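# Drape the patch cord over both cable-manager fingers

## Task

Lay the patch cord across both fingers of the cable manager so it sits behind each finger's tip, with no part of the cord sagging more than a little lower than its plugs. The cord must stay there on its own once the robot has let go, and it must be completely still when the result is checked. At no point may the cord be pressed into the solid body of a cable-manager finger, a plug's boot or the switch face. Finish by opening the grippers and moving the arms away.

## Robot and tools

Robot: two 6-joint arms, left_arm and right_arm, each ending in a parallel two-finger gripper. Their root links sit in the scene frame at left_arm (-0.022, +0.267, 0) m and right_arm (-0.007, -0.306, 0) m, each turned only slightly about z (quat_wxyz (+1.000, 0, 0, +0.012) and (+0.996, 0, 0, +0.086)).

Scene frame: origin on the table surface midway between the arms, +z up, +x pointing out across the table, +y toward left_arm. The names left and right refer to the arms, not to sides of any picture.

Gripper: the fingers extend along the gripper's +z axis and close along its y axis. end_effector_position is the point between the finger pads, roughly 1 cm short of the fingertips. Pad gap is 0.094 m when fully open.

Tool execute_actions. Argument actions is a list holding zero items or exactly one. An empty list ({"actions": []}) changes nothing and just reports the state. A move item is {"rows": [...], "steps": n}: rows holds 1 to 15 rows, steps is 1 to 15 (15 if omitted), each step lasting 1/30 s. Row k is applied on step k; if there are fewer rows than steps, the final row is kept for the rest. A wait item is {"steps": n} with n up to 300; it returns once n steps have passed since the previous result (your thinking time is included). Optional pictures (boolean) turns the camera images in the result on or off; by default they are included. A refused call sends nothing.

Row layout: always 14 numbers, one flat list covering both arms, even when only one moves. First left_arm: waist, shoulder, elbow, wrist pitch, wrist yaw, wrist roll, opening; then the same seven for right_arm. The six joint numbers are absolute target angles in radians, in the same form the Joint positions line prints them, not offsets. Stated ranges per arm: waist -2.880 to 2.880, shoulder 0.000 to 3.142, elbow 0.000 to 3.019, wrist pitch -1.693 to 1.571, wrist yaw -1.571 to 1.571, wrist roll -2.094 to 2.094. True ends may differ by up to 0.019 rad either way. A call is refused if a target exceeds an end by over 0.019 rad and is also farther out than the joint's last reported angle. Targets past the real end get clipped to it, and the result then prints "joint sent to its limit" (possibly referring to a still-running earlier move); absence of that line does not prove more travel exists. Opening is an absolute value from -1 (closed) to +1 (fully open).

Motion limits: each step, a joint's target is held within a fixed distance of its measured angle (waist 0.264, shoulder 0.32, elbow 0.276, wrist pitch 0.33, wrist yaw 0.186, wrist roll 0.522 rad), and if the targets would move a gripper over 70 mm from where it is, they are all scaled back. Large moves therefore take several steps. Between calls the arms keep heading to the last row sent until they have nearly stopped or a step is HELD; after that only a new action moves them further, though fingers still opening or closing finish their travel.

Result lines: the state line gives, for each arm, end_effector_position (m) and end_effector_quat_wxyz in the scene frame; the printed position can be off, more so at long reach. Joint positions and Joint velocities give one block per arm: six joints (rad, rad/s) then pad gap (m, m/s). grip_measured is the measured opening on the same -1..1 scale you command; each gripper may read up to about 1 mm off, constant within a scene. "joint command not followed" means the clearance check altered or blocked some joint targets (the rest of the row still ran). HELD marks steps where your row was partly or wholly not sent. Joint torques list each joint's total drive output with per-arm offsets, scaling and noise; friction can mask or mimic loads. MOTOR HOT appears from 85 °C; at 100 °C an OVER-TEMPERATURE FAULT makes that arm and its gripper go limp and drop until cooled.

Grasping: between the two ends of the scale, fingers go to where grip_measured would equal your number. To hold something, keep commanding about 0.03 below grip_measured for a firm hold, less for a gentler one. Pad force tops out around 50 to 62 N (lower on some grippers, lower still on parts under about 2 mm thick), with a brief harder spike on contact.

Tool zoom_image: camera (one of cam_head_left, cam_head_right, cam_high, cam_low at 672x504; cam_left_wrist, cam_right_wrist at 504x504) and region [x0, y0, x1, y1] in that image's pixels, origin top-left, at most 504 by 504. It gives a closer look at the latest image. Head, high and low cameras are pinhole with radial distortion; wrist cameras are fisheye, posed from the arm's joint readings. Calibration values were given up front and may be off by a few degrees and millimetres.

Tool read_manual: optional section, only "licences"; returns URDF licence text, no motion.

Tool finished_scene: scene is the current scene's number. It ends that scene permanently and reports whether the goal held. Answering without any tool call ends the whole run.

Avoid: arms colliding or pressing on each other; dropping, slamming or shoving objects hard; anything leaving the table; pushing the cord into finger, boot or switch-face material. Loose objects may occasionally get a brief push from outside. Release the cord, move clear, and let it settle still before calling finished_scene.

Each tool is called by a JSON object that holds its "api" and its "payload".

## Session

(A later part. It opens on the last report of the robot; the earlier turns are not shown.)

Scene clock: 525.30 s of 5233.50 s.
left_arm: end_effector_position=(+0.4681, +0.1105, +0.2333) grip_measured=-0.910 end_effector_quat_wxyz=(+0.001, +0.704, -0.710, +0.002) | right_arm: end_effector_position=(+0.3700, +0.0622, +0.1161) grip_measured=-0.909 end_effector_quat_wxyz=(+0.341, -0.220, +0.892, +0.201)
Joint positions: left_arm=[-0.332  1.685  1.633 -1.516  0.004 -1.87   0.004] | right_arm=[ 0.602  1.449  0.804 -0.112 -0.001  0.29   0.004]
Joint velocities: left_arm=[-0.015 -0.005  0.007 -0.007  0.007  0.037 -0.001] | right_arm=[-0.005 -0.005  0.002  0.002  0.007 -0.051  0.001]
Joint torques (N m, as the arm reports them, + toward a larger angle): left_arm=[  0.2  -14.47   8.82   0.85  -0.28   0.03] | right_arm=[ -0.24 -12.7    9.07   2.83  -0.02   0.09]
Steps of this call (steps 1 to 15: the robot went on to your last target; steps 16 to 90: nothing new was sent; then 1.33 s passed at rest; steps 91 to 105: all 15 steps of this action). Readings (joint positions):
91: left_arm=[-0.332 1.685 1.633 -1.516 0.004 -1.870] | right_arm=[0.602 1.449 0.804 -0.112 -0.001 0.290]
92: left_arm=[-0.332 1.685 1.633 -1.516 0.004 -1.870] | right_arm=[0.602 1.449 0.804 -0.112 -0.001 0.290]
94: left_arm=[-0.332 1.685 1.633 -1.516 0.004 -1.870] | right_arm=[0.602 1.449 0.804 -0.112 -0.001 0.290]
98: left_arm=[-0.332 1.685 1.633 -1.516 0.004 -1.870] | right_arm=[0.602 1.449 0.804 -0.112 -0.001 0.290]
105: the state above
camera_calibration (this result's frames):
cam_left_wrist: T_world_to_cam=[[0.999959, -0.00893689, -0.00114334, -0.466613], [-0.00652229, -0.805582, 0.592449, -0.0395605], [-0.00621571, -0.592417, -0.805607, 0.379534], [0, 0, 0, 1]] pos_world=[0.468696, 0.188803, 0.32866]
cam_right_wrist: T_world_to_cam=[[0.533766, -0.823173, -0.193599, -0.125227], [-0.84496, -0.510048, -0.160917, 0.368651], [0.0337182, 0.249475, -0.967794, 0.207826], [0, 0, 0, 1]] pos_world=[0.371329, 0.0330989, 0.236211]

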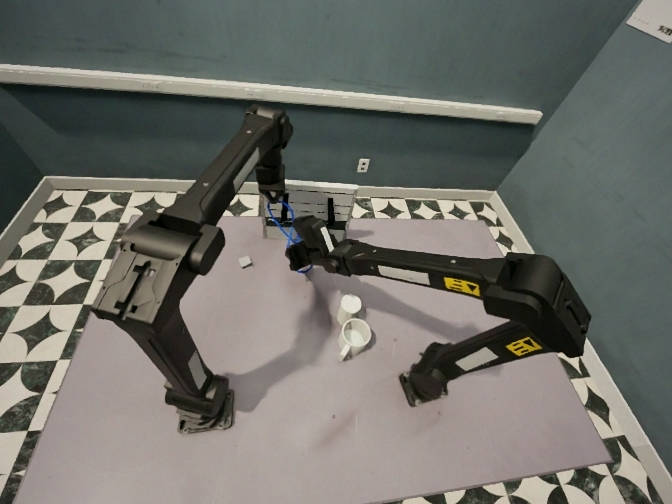

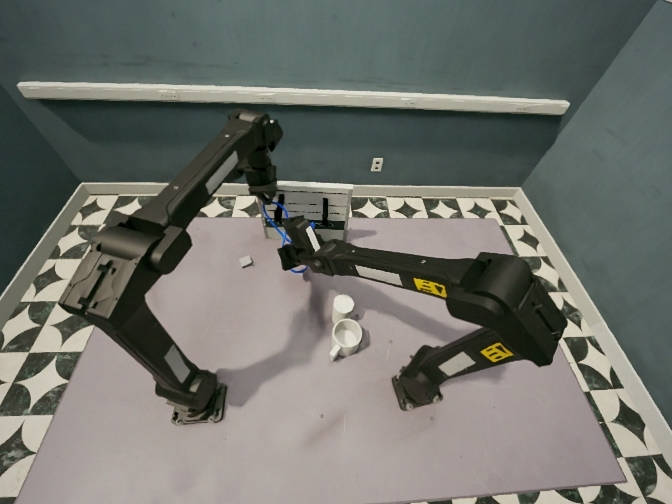

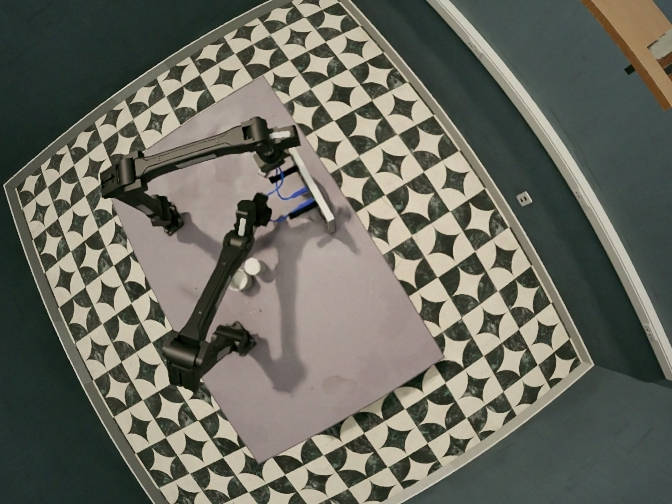

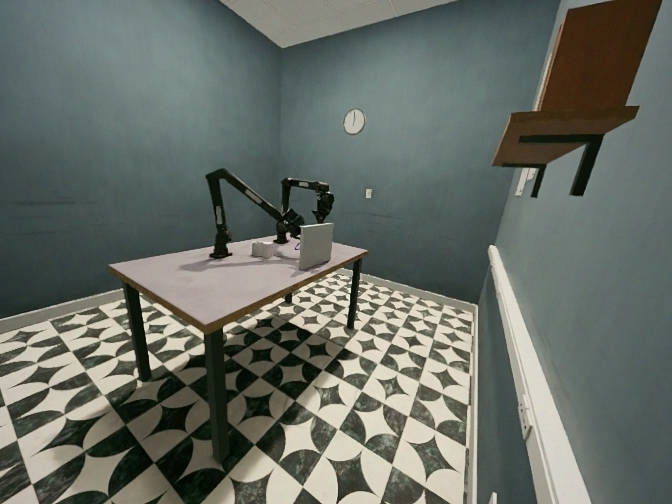

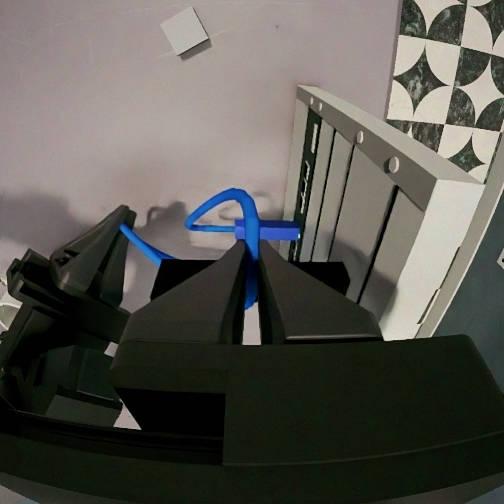

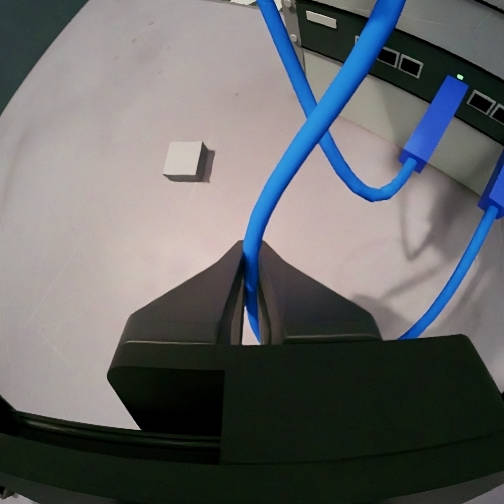

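{"api": "execute_actions", "payload": {"actions": [{"rows":[[-0.345,1.69,1.70,-1.54,0,-1.89,-1,0.58,1.42,0.86,-0.15,0,0.2,-1],[-0.35,1.69,1.72,-1.55,0,-1.89,-1,0.565,1.39,0.875,-0.19,0,0.1,-1],[-0.36,1.695,1.735,-1.56,0,-1.90,-1,0.55,1.36,0.89,-0.23,0,0.0,-1],[-0.37,1.70,1.75,-1.575,0,-1.91,-1,0.535,1.33,0.90,-0.27,0,-0.1,-1],[-0.372,1.70,1.755,-1.58,0,-1.91,-1,0.52,1.30,0.91,-0.31,0,-0.2,-1],[-0.372,1.70,1.755,-1.58,0,-1.91,-1,0.505,1.28,0.92,-0.35,0,-0.3,-1],[-0.372,1.70,1.755,-1.58,0,-1.91,-1,0.49,1.26,0.93,-0.38,0,-0.4,-1],[-0.372,1.70,1.755,-1.58,0,-1.91,-1,0.48,1.25,0.94,-0.41,0,-0.5,-1]],"steps":15}], "pictures": false}}

{"api": "execute_actions", "payload": {"actions": [{"steps":30}]}}

{"api": "zoom_image", "payload": {"camera": "cam_head_left", "region": [220, 150, 400, 300]}}

Scene clock: 542.17 s of 5233.50 s.
left_arm: end_effector_position=(+0.4684, +0.0896, +0.2594) grip_measured=-0.910 end_effector_quat_wxyz=(-0.003, +0.701, -0.714, +0.010) | right_arm: end_effector_position=(+0.3913, -0.0043, +0.2025) grip_measured=-0.909 end_effector_quat_wxyz=(+0.391, -0.456, +0.798, +0.051)
Joint positions: left_arm=[-0.37   1.69   1.708 -1.567  0.004 -1.898  0.004] | right_arm=[ 0.477  1.248  0.875 -0.388 -0.001 -0.39   0.004]
Joint velocities: left_arm=[ 0.005 -0.005  0.007  0.002  0.022 -0.037  0.   ] | right_arm=[ 0.005 -0.122  0.227  0.007  0.007 -0.696 -0.001]
Joint torques (N m, as the arm reports them, + toward a larger angle): left_arm=[ -0.29 -14.13  12.78  -0.13  -0.24  -0.04] | right_arm=[ 1.17 -9.28 15.39  1.17 -0.02  0.02]
Steps of this call (steps 1 to 15: the robot went on to your last target; steps 16 to 90: nothing new was sent; then 13.37 s passed at rest; steps 91 to 105: all 15 steps of this action). Readings (joint positions):
91: left_arm=[-0.332 1.685 1.634 -1.519 0.004 -1.872] | right_arm=[0.601 1.448 0.804 -0.117 -0.001 0.277]
92: left_arm=[-0.332 1.685 1.639 -1.525 0.004 -1.873] | right_arm=[0.597 1.445 0.805 -0.132 -0.001 0.247]
94: left_arm=[-0.336 1.688 1.661 -1.544 0.004 -1.880] | right_arm=[0.581 1.425 0.807 -0.187 -0.001 0.154]
98: left_arm=[-0.357 1.690 1.704 -1.565 0.004 -1.891] | right_arm=[0.526 1.346 0.813 -0.300 -0.001 -0.072]
105: the state above

Scene clock: 543.17 s of 5233.50 s.
left_arm: end_effector_position=(+0.4684, +0.0896, +0.2594) grip_measured=-0.910 end_effector_quat_wxyz=(-0.003, +0.701, -0.713, +0.010) | right_arm: end_effector_position=(+0.3931, -0.0029, +0.2092) grip_measured=-0.909 end_effector_quat_wxyz=(+0.397, -0.494, +0.773, +0.032)
Joint positions: left_arm=[-0.37   1.69   1.708 -1.567  0.004 -1.9    0.004] | right_arm=[ 0.477  1.244  0.886 -0.394 -0.001 -0.488  0.004]
Joint velocities: left_arm=[ 0.005 -0.015  0.012 -0.007  0.037 -0.007 -0.   ] | right_arm=[ 0.005 -0.005  0.007  0.002  0.022  0.037 -0.001]
Joint torques (N m, as the arm reports them, + toward a larger angle): left_arm=[ -0.56 -14.42  12.84  -0.15  -0.27  -0.07] | right_arm=[ 0.59 -8.77 15.42  1.32 -0.07  0.02]
Steps of this call (steps 1 to 30: the robot went on to your last target). Readings (joint positions):
1: left_arm=[-0.370 1.690 1.708 -1.567 0.004 -1.898] | right_arm=[0.477 1.245 0.881 -0.388 -0.001 -0.409]
2: left_arm=[-0.370 1.690 1.708 -1.567 0.004 -1.899] | right_arm=[0.477 1.244 0.885 -0.388 -0.001 -0.425]
4: left_arm=[-0.370 1.690 1.708 -1.567 0.004 -1.900] | right_arm=[0.477 1.244 0.886 -0.389 -0.001 -0.448]
8: left_arm=[-0.370 1.690 1.708 -1.567 0.004 -1.900] | right_arm=[0.477 1.244 0.886 -0.394 -0.001 -0.472]
30: the state above
All arms were judged still, so your last target was given up. Only a new action makes them travel on or press farther. Fingers that are still opening or closing keep moving.
camera_calibration (this result's frames):
cam_left_wrist: T_world_to_cam=[[0.999722, -0.0168996, 0.0164155, -0.470774], [-0.0233593, -0.801714, 0.597252, -0.065613], [0.00306724, -0.597469, -0.801886, 0.383298], [0, 0, 0, 1]] pos_world=[0.467935, 0.16845, 0.354277]
cam_right_wrist: T_world_to_cam=[[0.786752, -0.504152, 0.356163, -0.386635], [-0.496948, -0.859581, -0.119005, 0.2233], [0.366148, -0.0833672, -0.926815, 0.173144], [0, 0, 0, 1]] pos_world=[0.351758, 0.0114565, 0.324751]

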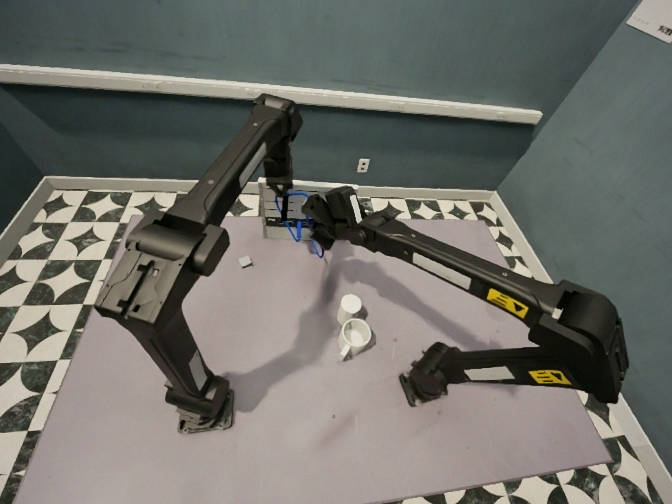

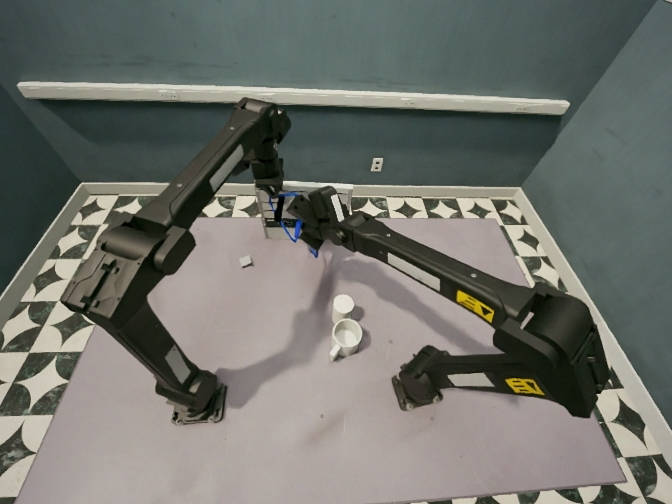

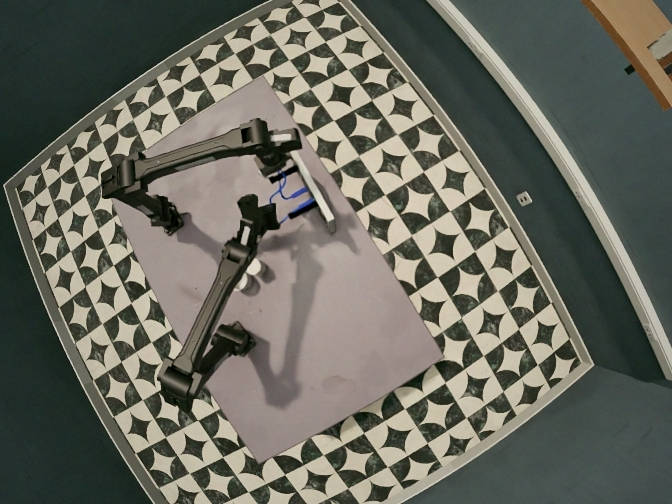

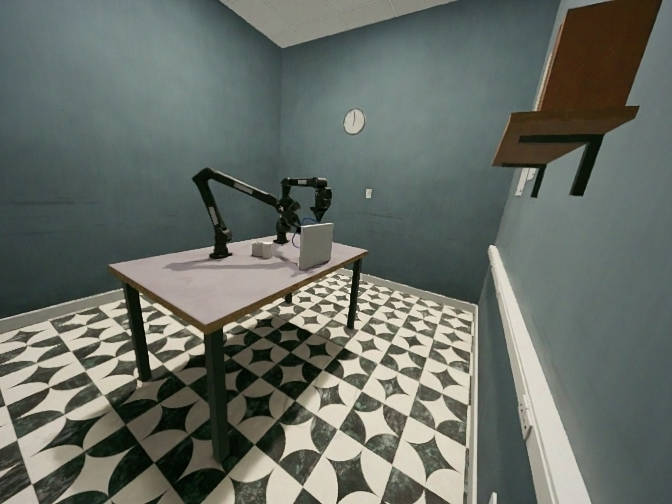

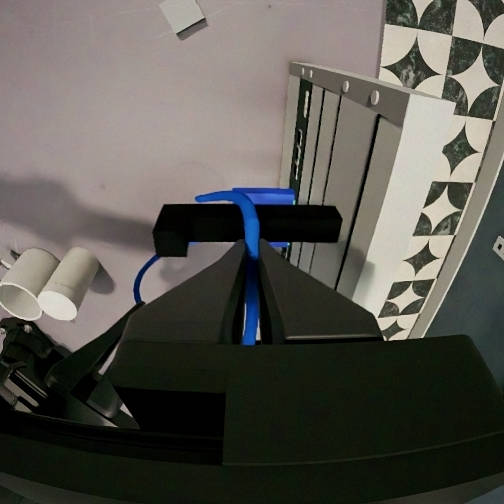

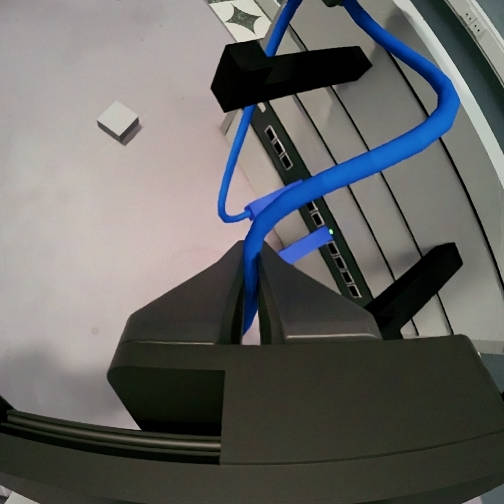

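Region (220, 150, 400, 300) of cam_head_left's 672x504 image, scaled by 2.800, with more detail than that image has.

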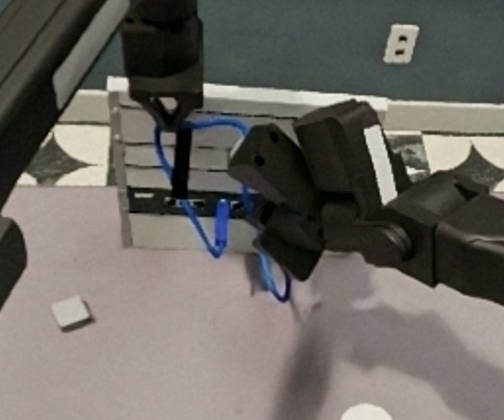

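Plenty of slack. On to B.

{"api": "execute_actions", "payload": {"actions": [{"rows":[[-0.372,1.70,1.755,-1.58,0,-1.91,-1,0.46,1.23,0.96,-0.44,0,-0.6,-1],[-0.372,1.70,1.755,-1.58,0,-1.91,-1,0.445,1.22,0.975,-0.47,0,-0.7,-1],[-0.372,1.70,1.755,-1.58,0,-1.91,-1,0.43,1.21,0.99,-0.50,0,-0.8,-1],[-0.372,1.70,1.755,-1.58,0,-1.91,-1,0.415,1.20,1.005,-0.53,0,-0.9,-1],[-0.372,1.70,1.755,-1.58,0,-1.91,-1,0.40,1.19,1.02,-0.56,0,-1.0,-1],[-0.372,1.70,1.755,-1.58,0,-1.91,-1,0.385,1.18,1.03,-0.59,0,-1.1,-1],[-0.372,1.70,1.755,-1.58,0,-1.91,-1,0.375,1.17,1.04,-0.62,0,-1.2,-1],[-0.372,1.70,1.755,-1.58,0,-1.91,-1,0.372,1.16,1.04,-0.63,0,-1.2,-1]],"steps":15}], "pictures": false}}

{"api": "execute_actions", "payload": {"actions": [{"steps":30}]}}

{"api": "zoom_image", "payload": {"camera": "cam_head_left", "region": [220, 130, 400, 280]}}

Scene clock: 556.97 s of 5233.50 s.
left_arm: end_effector_position=(+0.4684, +0.0896, +0.2594) grip_measured=-0.910 end_effector_quat_wxyz=(-0.003, +0.701, -0.713, +0.010) | right_arm: end_effector_position=(+0.4051, -0.0609, +0.2565) grip_measured=-0.909 end_effector_quat_wxyz=(-0.359, +0.686, -0.623, +0.110)
Joint positions: left_arm=[-0.37   1.69   1.708 -1.567  0.004 -1.9    0.004] | right_arm=[ 0.366  1.161  0.972 -0.611  0.    -1.13   0.004]
Joint velocities: left_arm=[-0.005 -0.005  0.017  0.012  0.007 -0.022  0.001] | right_arm=[-0.005 -0.073  0.061 -0.022  0.007 -0.374 -0.001]
Joint torques (N m, as the arm reports them, + toward a larger angle): left_arm=[ -0.42 -13.92  12.77  -0.14  -0.28  -0.05] | right_arm=[ 0.88 -8.85 16.95  1.21 -0.09 -0.02]
Steps of this call (steps 1 to 90: nothing new was sent; then 10.30 s passed at rest; steps 91 to 105: all 15 steps of this action). Readings (joint positions):
91: left_arm=[-0.370 1.690 1.708 -1.567 0.004 -1.900] | right_arm=[0.476 1.244 0.887 -0.400 -0.001 -0.504]
92: left_arm=[-0.370 1.690 1.708 -1.567 0.004 -1.900] | right_arm=[0.473 1.244 0.890 -0.416 -0.001 -0.538]
94: left_arm=[-0.370 1.690 1.708 -1.567 0.004 -1.900] | right_arm=[0.458 1.241 0.900 -0.465 -0.001 -0.643]
98: left_arm=[-0.370 1.690 1.708 -1.567 0.004 -1.900] | right_arm=[0.398 1.218 0.933 -0.569 -0.001 -0.906]
105: the state above

Scene clock: 557.97 s of 5233.50 s.
left_arm: end_effector_position=(+0.4684, +0.0896, +0.2594) grip_measured=-0.910 end_effector_quat_wxyz=(-0.003, +0.701, -0.713, +0.010) | right_arm: end_effector_position=(+0.4048, -0.0610, +0.2578) grip_measured=-0.909 end_effector_quat_wxyz=(-0.356, +0.704, -0.603, +0.120)
Joint positions: left_arm=[-0.37   1.69   1.708 -1.567  0.004 -1.9    0.004] | right_arm=[ 0.366  1.16   0.974 -0.615  0.    -1.188  0.004]
Joint velocities: left_arm=[-0.024 -0.005 -0.007 -0.002  0.007  0.007 -0.   ] | right_arm=[-0.005 -0.005 -0.002  0.002 -0.095  0.007  0.   ]
Joint torques (N m, as the arm reports them, + toward a larger angle): left_arm=[ -0.44 -14.02  12.71  -0.18  -0.27  -0.05] | right_arm=[ 1.62 -7.93 16.87  1.32 -0.08  0.04]
Steps of this call (steps 1 to 30: the robot went on to your last target). Readings (joint positions):
1: left_arm=[-0.370 1.690 1.708 -1.567 0.004 -1.900] | right_arm=[0.366 1.160 0.974 -0.611 0.000 -1.141]
2: left_arm=[-0.370 1.690 1.708 -1.567 0.004 -1.900] | right_arm=[0.366 1.160 0.974 -0.611 0.000 -1.151]
4: left_arm=[-0.370 1.690 1.708 -1.567 0.004 -1.900] | right_arm=[0.366 1.160 0.974 -0.614 0.000 -1.164]
8: left_arm=[-0.370 1.690 1.708 -1.567 0.004 -1.900] | right_arm=[0.366 1.160 0.974 -0.615 0.000 -1.179]
30: the state above
All arms were judged still, so your last target was given up. Only a new action makes them travel on or press farther. Fingers that are still opening or closing keep moving.
camera_calibration (this result's frames):
cam_left_wrist: T_world_to_cam=[[0.999722, -0.0168996, 0.0164155, -0.470774], [-0.0233593, -0.801714, 0.597252, -0.065613], [0.00306724, -0.597469, -0.801886, 0.383298], [0, 0, 0, 1]] pos_world=[0.467935, 0.16845, 0.354277]
cam_right_wrist: T_world_to_cam=[[0.754747, 0.0294421, 0.655356, -0.474115], [-0.149215, -0.965103, 0.215202, -0.048428], [0.638821, -0.260211, -0.724015, 0.0355889], [0, 0, 0, 1]] pos_world=[0.327875, -0.0235185, 0.346902]

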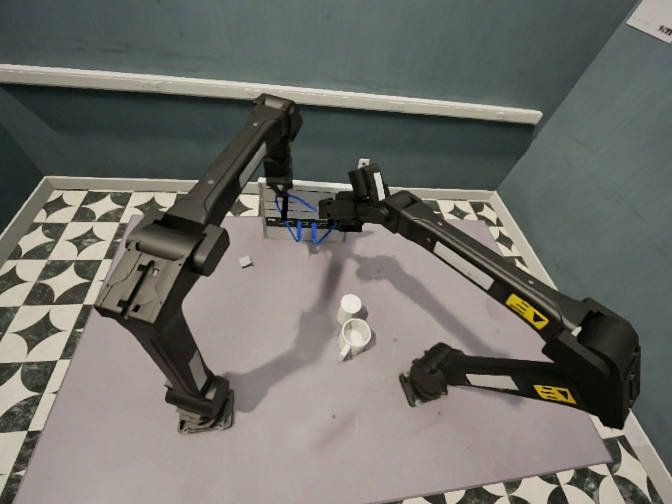

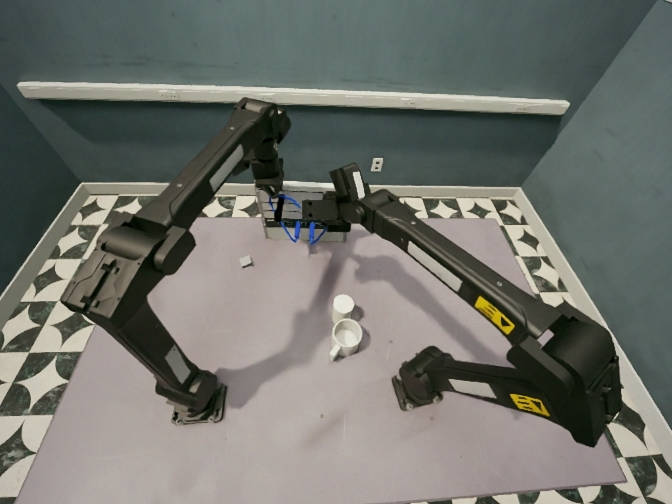

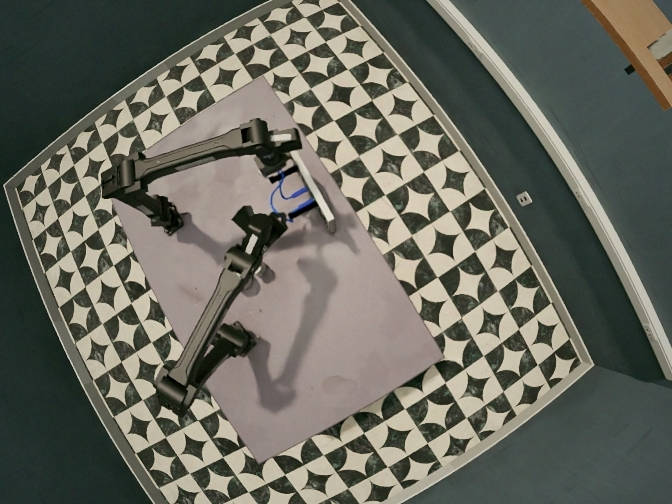

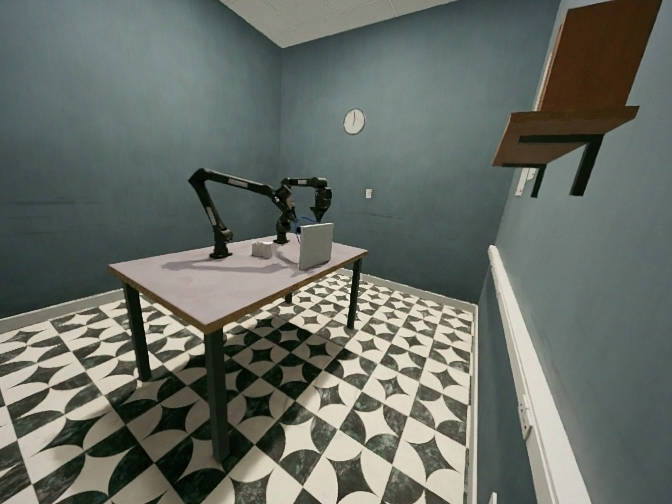

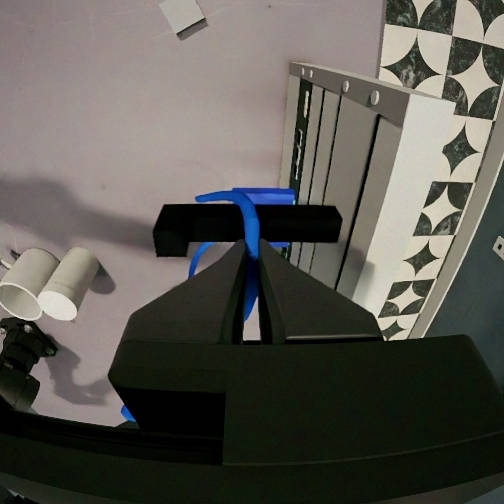

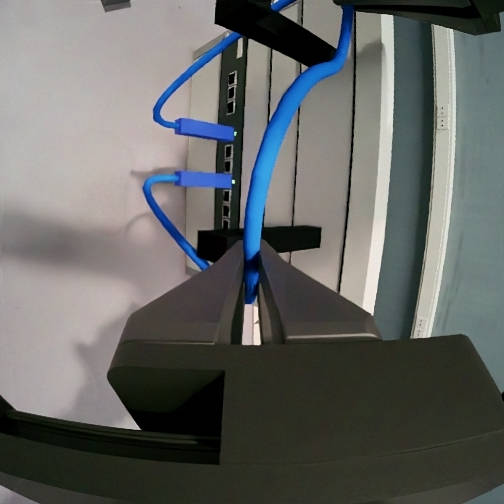

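Region (220, 130, 400, 280) of cam_head_left's 672x504 image, scaled by 2.800, with more detail than that image has.

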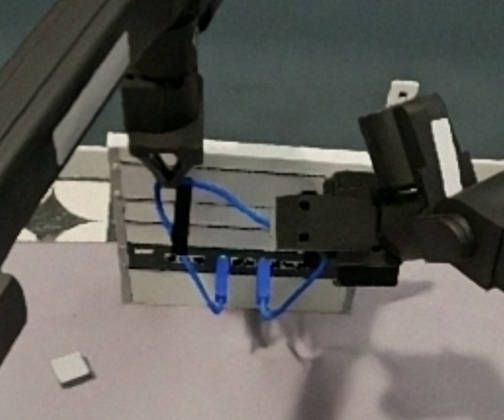

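{"api": "execute_actions", "payload": {"actions": [{"rows":[[-0.372,1.70,1.755,-1.58,0,-1.91,-1,0.35,1.16,1.06,-0.63,0,-1.22,-1],[-0.372,1.70,1.755,-1.58,0,-1.91,-1,0.34,1.16,1.07,-0.63,0,-1.22,-1],[-0.372,1.70,1.755,-1.58,0,-1.91,-1,0.33,1.16,1.08,-0.63,0,-1.23,-1],[-0.372,1.70,1.755,-1.58,0,-1.91,-1,0.32,1.17,1.09,-0.62,0,-1.24,-1],[-0.372,1.70,1.755,-1.58,0,-1.91,-1,0.31,1.18,1.095,-0.61,0,-1.25,-1],[-0.372,1.70,1.755,-1.58,0,-1.91,-1,0.305,1.19,1.10,-0.60,0,-1.25,-1],[-0.372,1.70,1.755,-1.58,0,-1.91,-1,0.305,1.20,1.10,-0.59,0,-1.25,-1],[-0.372,1.70,1.755,-1.58,0,-1.91,-1,0.305,1.21,1.10,-0.585,0,-1.25,-1]],"steps":15}], "pictures": false}}

{"api": "execute_actions", "payload": {"actions": [{"steps":30}]}}

{"api": "zoom_image", "payload": {"camera": "cam_high", "region": [230, 130, 350, 250]}}

Scene clock: 580.87 s of 5233.50 s.
left_arm: end_effector_position=(+0.4684, +0.0896, +0.2594) grip_measured=-0.910 end_effector_quat_wxyz=(-0.003, +0.701, -0.713, +0.010) | right_arm: end_effector_position=(+0.4341, -0.0783, +0.2567) grip_measured=-0.909 end_effector_quat_wxyz=(-0.344, +0.702, -0.609, +0.137)
Joint positions: left_arm=[-0.37   1.69   1.708 -1.567  0.004 -1.9    0.004] | right_arm=[ 0.306  1.212  1.018 -0.617 -0.    -1.235  0.004]
Joint velocities: left_arm=[ 0.005 -0.005 -0.007 -0.007 -0.051 -0.022  0.001] | right_arm=[ 0.005 -0.005 -0.002 -0.007 -0.022  0.022 -0.001]
Joint torques (N m, as the arm reports them, + toward a larger angle): left_arm=[ -0.33 -13.94  12.84  -0.19  -0.26  -0.04] | right_arm=[-0.21 -9.12 18.28  3.23 -0.06  0.  ]
Steps of this call (steps 1 to 90: nothing new was sent; then 19.40 s passed at rest; steps 91 to 105: all 15 steps of this action). Readings (joint positions):
91: left_arm=[-0.370 1.690 1.708 -1.567 0.004 -1.900] | right_arm=[0.365 1.160 0.974 -0.615 0.000 -1.192]
92: left_arm=[-0.370 1.690 1.708 -1.567 0.004 -1.900] | right_arm=[0.363 1.160 0.975 -0.616 0.000 -1.195]
94: left_arm=[-0.370 1.690 1.708 -1.567 0.004 -1.900] | right_arm=[0.351 1.160 0.981 -0.617 0.000 -1.205]
98: left_arm=[-0.370 1.690 1.708 -1.567 0.004 -1.900] | right_arm=[0.314 1.177 1.011 -0.617 -0.000 -1.223]
105: the state above

Scene clock: 581.87 s of 5233.50 s.
left_arm: end_effector_position=(+0.4684, +0.0896, +0.2594) grip_measured=-0.910 end_effector_quat_wxyz=(-0.003, +0.701, -0.713, +0.010) | right_arm: end_effector_position=(+0.4343, -0.0782, +0.2573) grip_measured=-0.909 end_effector_quat_wxyz=(-0.345, +0.702, -0.607, +0.138)
Joint positions: left_arm=[-0.37   1.69   1.708 -1.567  0.004 -1.9    0.004] | right_arm=[ 0.306  1.212  1.019 -0.617 -0.    -1.238  0.004]
Joint velocities: left_arm=[-0.005 -0.015 -0.022 -0.002  0.051 -0.051 -0.   ] | right_arm=[-0.005 -0.005 -0.007 -0.002  0.037 -0.037 -0.   ]
Joint torques (N m, as the arm reports them, + toward a larger angle): left_arm=[ -0.34 -13.97  12.81  -0.19  -0.27  -0.05] | right_arm=[  0.46 -10.18  18.22   3.4   -0.09   0.01]
Steps of this call (steps 1 to 15: the robot went on to your last target; steps 16 to 30: nothing new was sent). Readings (joint positions):
1: left_arm=[-0.370 1.690 1.708 -1.567 0.004 -1.900] | right_arm=[0.306 1.212 1.018 -0.617 -0.000 -1.236]
2: left_arm=[-0.370 1.690 1.708 -1.567 0.004 -1.900] | right_arm=[0.306 1.212 1.018 -0.617 -0.000 -1.236]
4: left_arm=[-0.370 1.690 1.708 -1.567 0.004 -1.900] | right_arm=[0.306 1.212 1.019 -0.617 -0.000 -1.237]
8: left_arm=[-0.370 1.690 1.708 -1.567 0.004 -1.900] | right_arm=[0.306 1.212 1.019 -0.617 -0.000 -1.238]
30: the state above
All arms were judged still, so your last target was given up. Only a new action makes them travel on or press farther. Fingers that are still opening or closing keep moving.
camera_calibration (this result's frames):
cam_left_wrist: T_world_to_cam=[[0.999722, -0.0168996, 0.0164155, -0.470774], [-0.0233593, -0.801714, 0.597252, -0.065613], [0.00306724, -0.597469, -0.801886, 0.383298], [0, 0, 0, 1]] pos_world=[0.467935, 0.16845, 0.354277]
cam_right_wrist: T_world_to_cam=[[0.750233, 0.0343263, 0.660282, -0.494464], [-0.174055, -0.953172, 0.24732, -0.0570243], [0.637852, -0.300474, -0.709127, 0.00533], [0, 0, 0, 1]] pos_world=[0.357638, -0.0357793, 0.344368]

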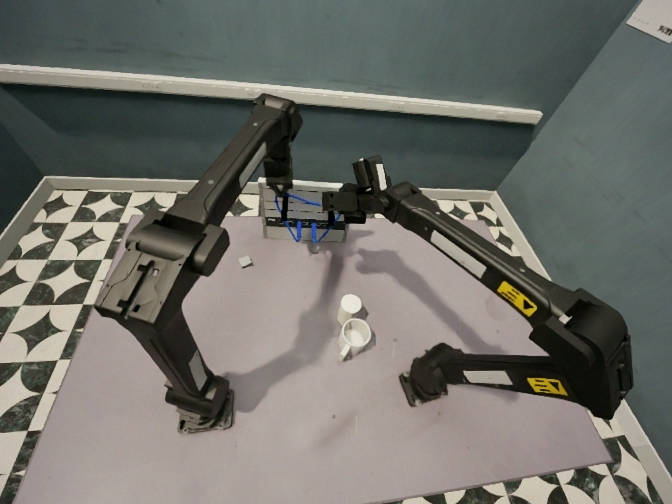

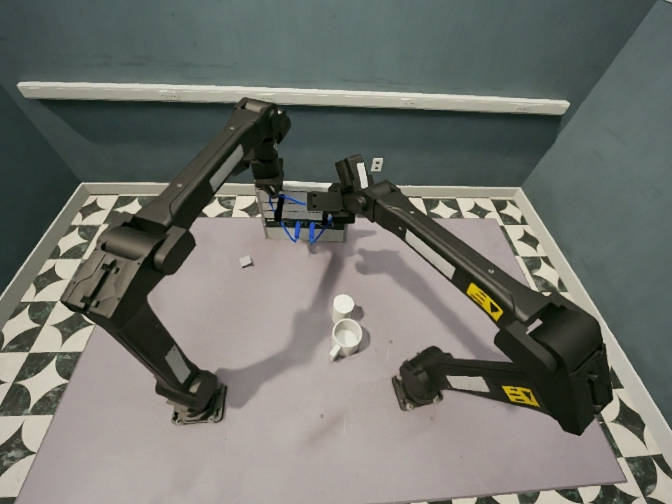

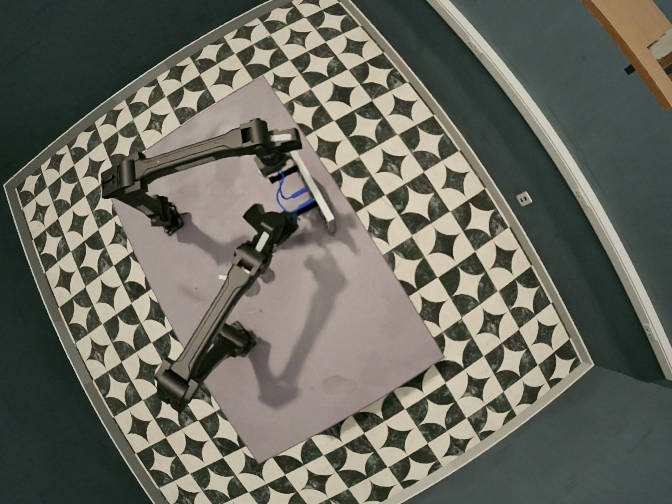

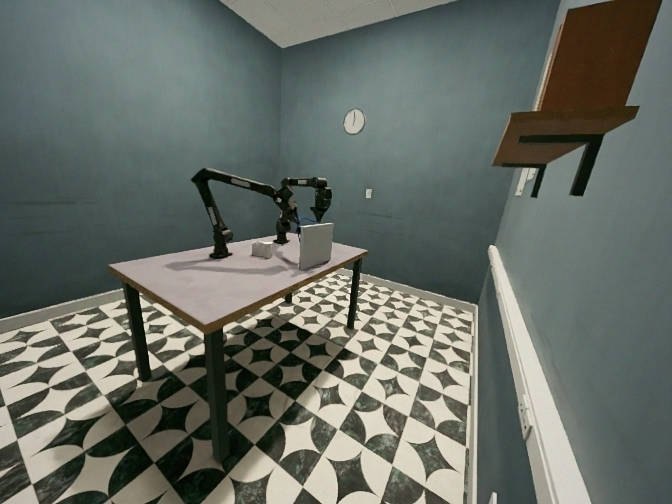

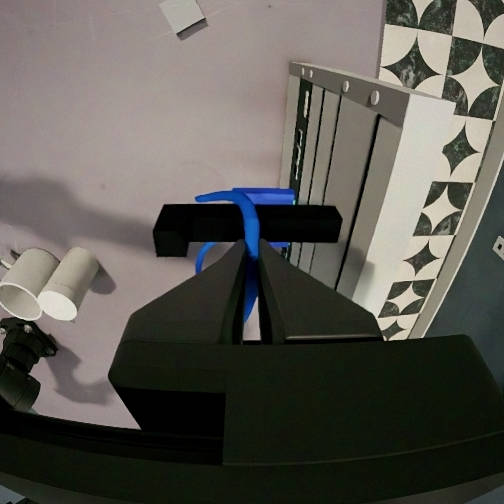

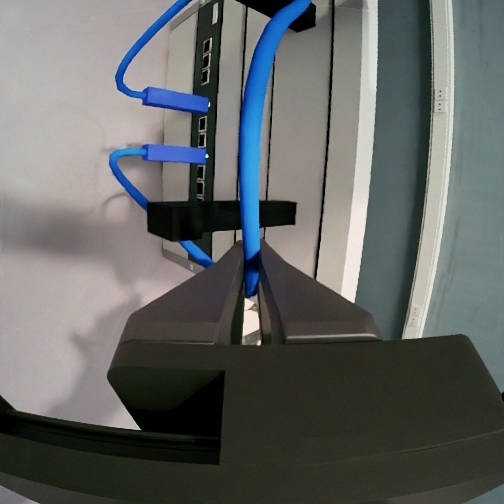

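Region (230, 130, 350, 250) of cam_high's 672x504 image, scaled by 4.200, with more detail than that image has.

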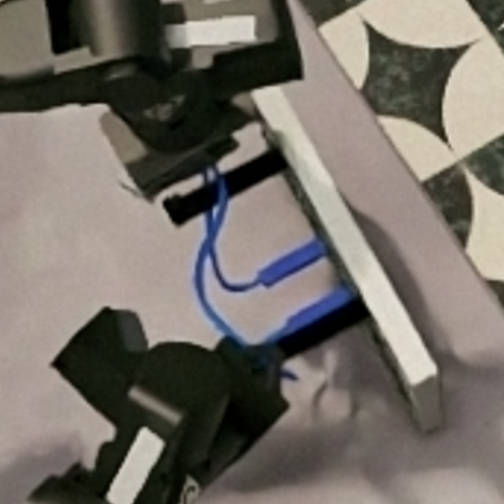

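{"api": "execute_actions", "payload": {"actions": []}}

Scene clock: 605.23 s of 5233.50 s.
left_arm: end_effector_position=(+0.4684, +0.0896, +0.2594) grip_measured=-0.910 end_effector_quat_wxyz=(-0.003, +0.701, -0.713, +0.010) | right_arm: end_effector_position=(+0.4343, -0.0782, +0.2573) grip_measured=-0.909 end_effector_quat_wxyz=(-0.345, +0.702, -0.607, +0.138)
Joint positions: left_arm=[-0.37   1.69   1.708 -1.567  0.004 -1.9    0.004] | right_arm=[ 0.306  1.212  1.019 -0.617 -0.    -1.238  0.004]
Joint velocities: left_arm=[-0.005 -0.005  0.012  0.012 -0.066 -0.007  0.001] | right_arm=[-0.005 -0.005 -0.007 -0.007  0.022 -0.051  0.001]
Joint torques (N m, as the arm reports them, + toward a larger angle): left_arm=[ -0.45 -13.69  12.8   -0.21  -0.25  -0.05] | right_arm=[ 0.82 -9.7  18.38  3.17 -0.12 -0.01]
Steps of this call (steps 1 to 90: nothing new was sent; then 20.37 s passed at rest). Readings (joint positions):
1: left_arm=[-0.370 1.690 1.708 -1.567 0.004 -1.900] | right_arm=[0.306 1.212 1.019 -0.617 -0.000 -1.238]
2: left_arm=[-0.370 1.690 1.708 -1.567 0.004 -1.900] | right_arm=[0.306 1.212 1.019 -0.617 -0.000 -1.238]
4: left_arm=[-0.370 1.690 1.708 -1.567 0.004 -1.900] | right_arm=[0.306 1.212 1.019 -0.617 -0.000 -1.238]
8: left_arm=[-0.370 1.690 1.708 -1.567 0.004 -1.900] | right_arm=[0.306 1.212 1.019 -0.617 -0.000 -1.238]
90: the state above
camera_calibration (this result's frames):
cam_left_wrist: T_world_to_cam=[[0.999722, -0.0168996, 0.0164155, -0.470774], [-0.0233593, -0.801714, 0.597252, -0.065613], [0.00306724, -0.597469, -0.801886, 0.383298], [0, 0, 0, 1]] pos_world=[0.467935, 0.16845, 0.354277]
cam_right_wrist: T_world_to_cam=[[0.750233, 0.0343263, 0.660282, -0.494464], [-0.174055, -0.953172, 0.24732, -0.0570243], [0.637852, -0.300474, -0.709127, 0.00533], [0, 0, 0, 1]] pos_world=[0.357638, -0.0357793, 0.344368]

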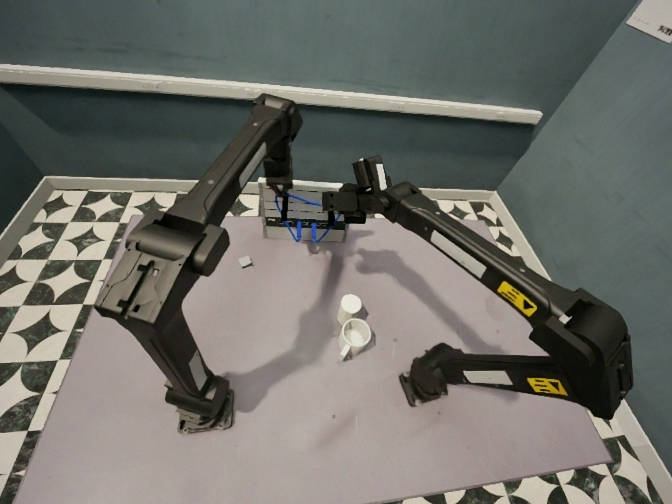

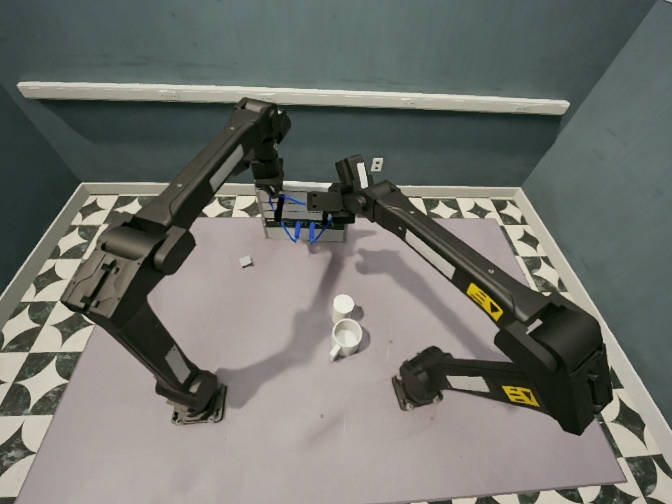

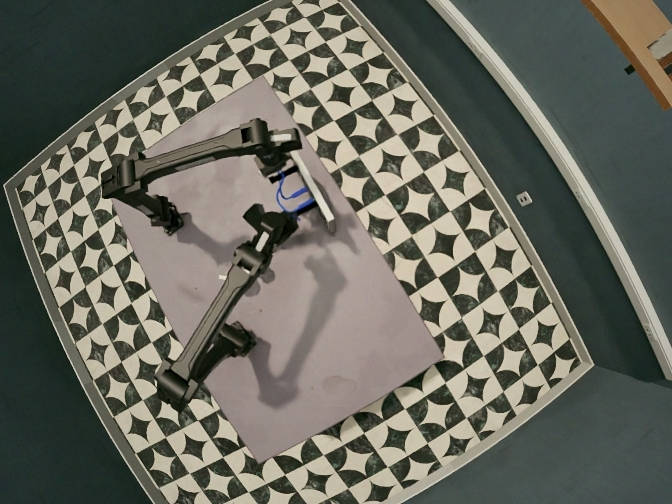

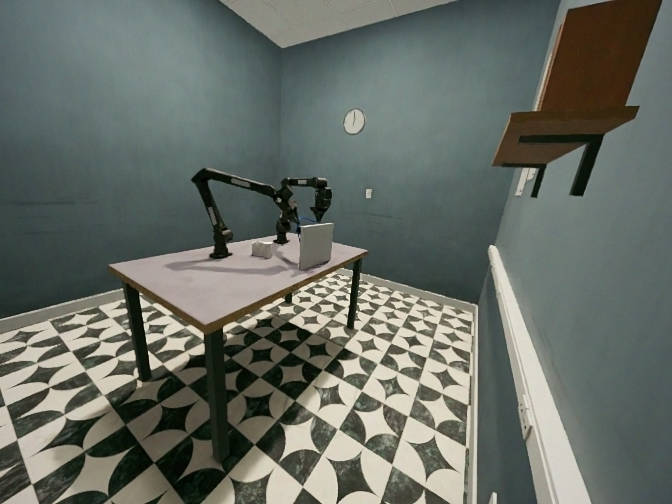

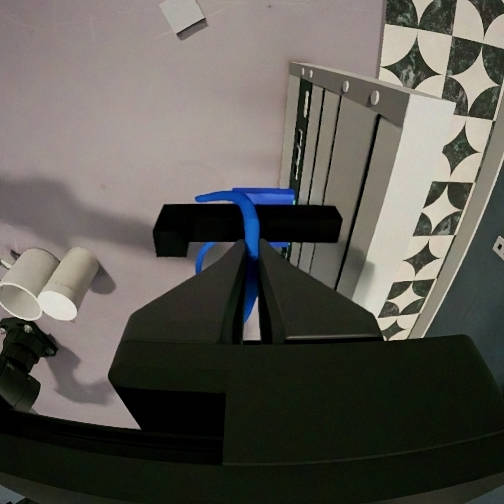

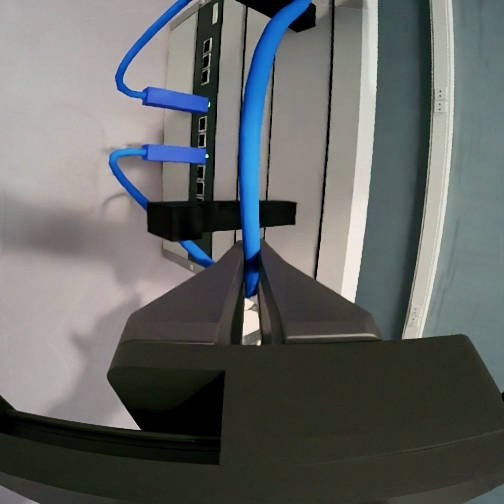

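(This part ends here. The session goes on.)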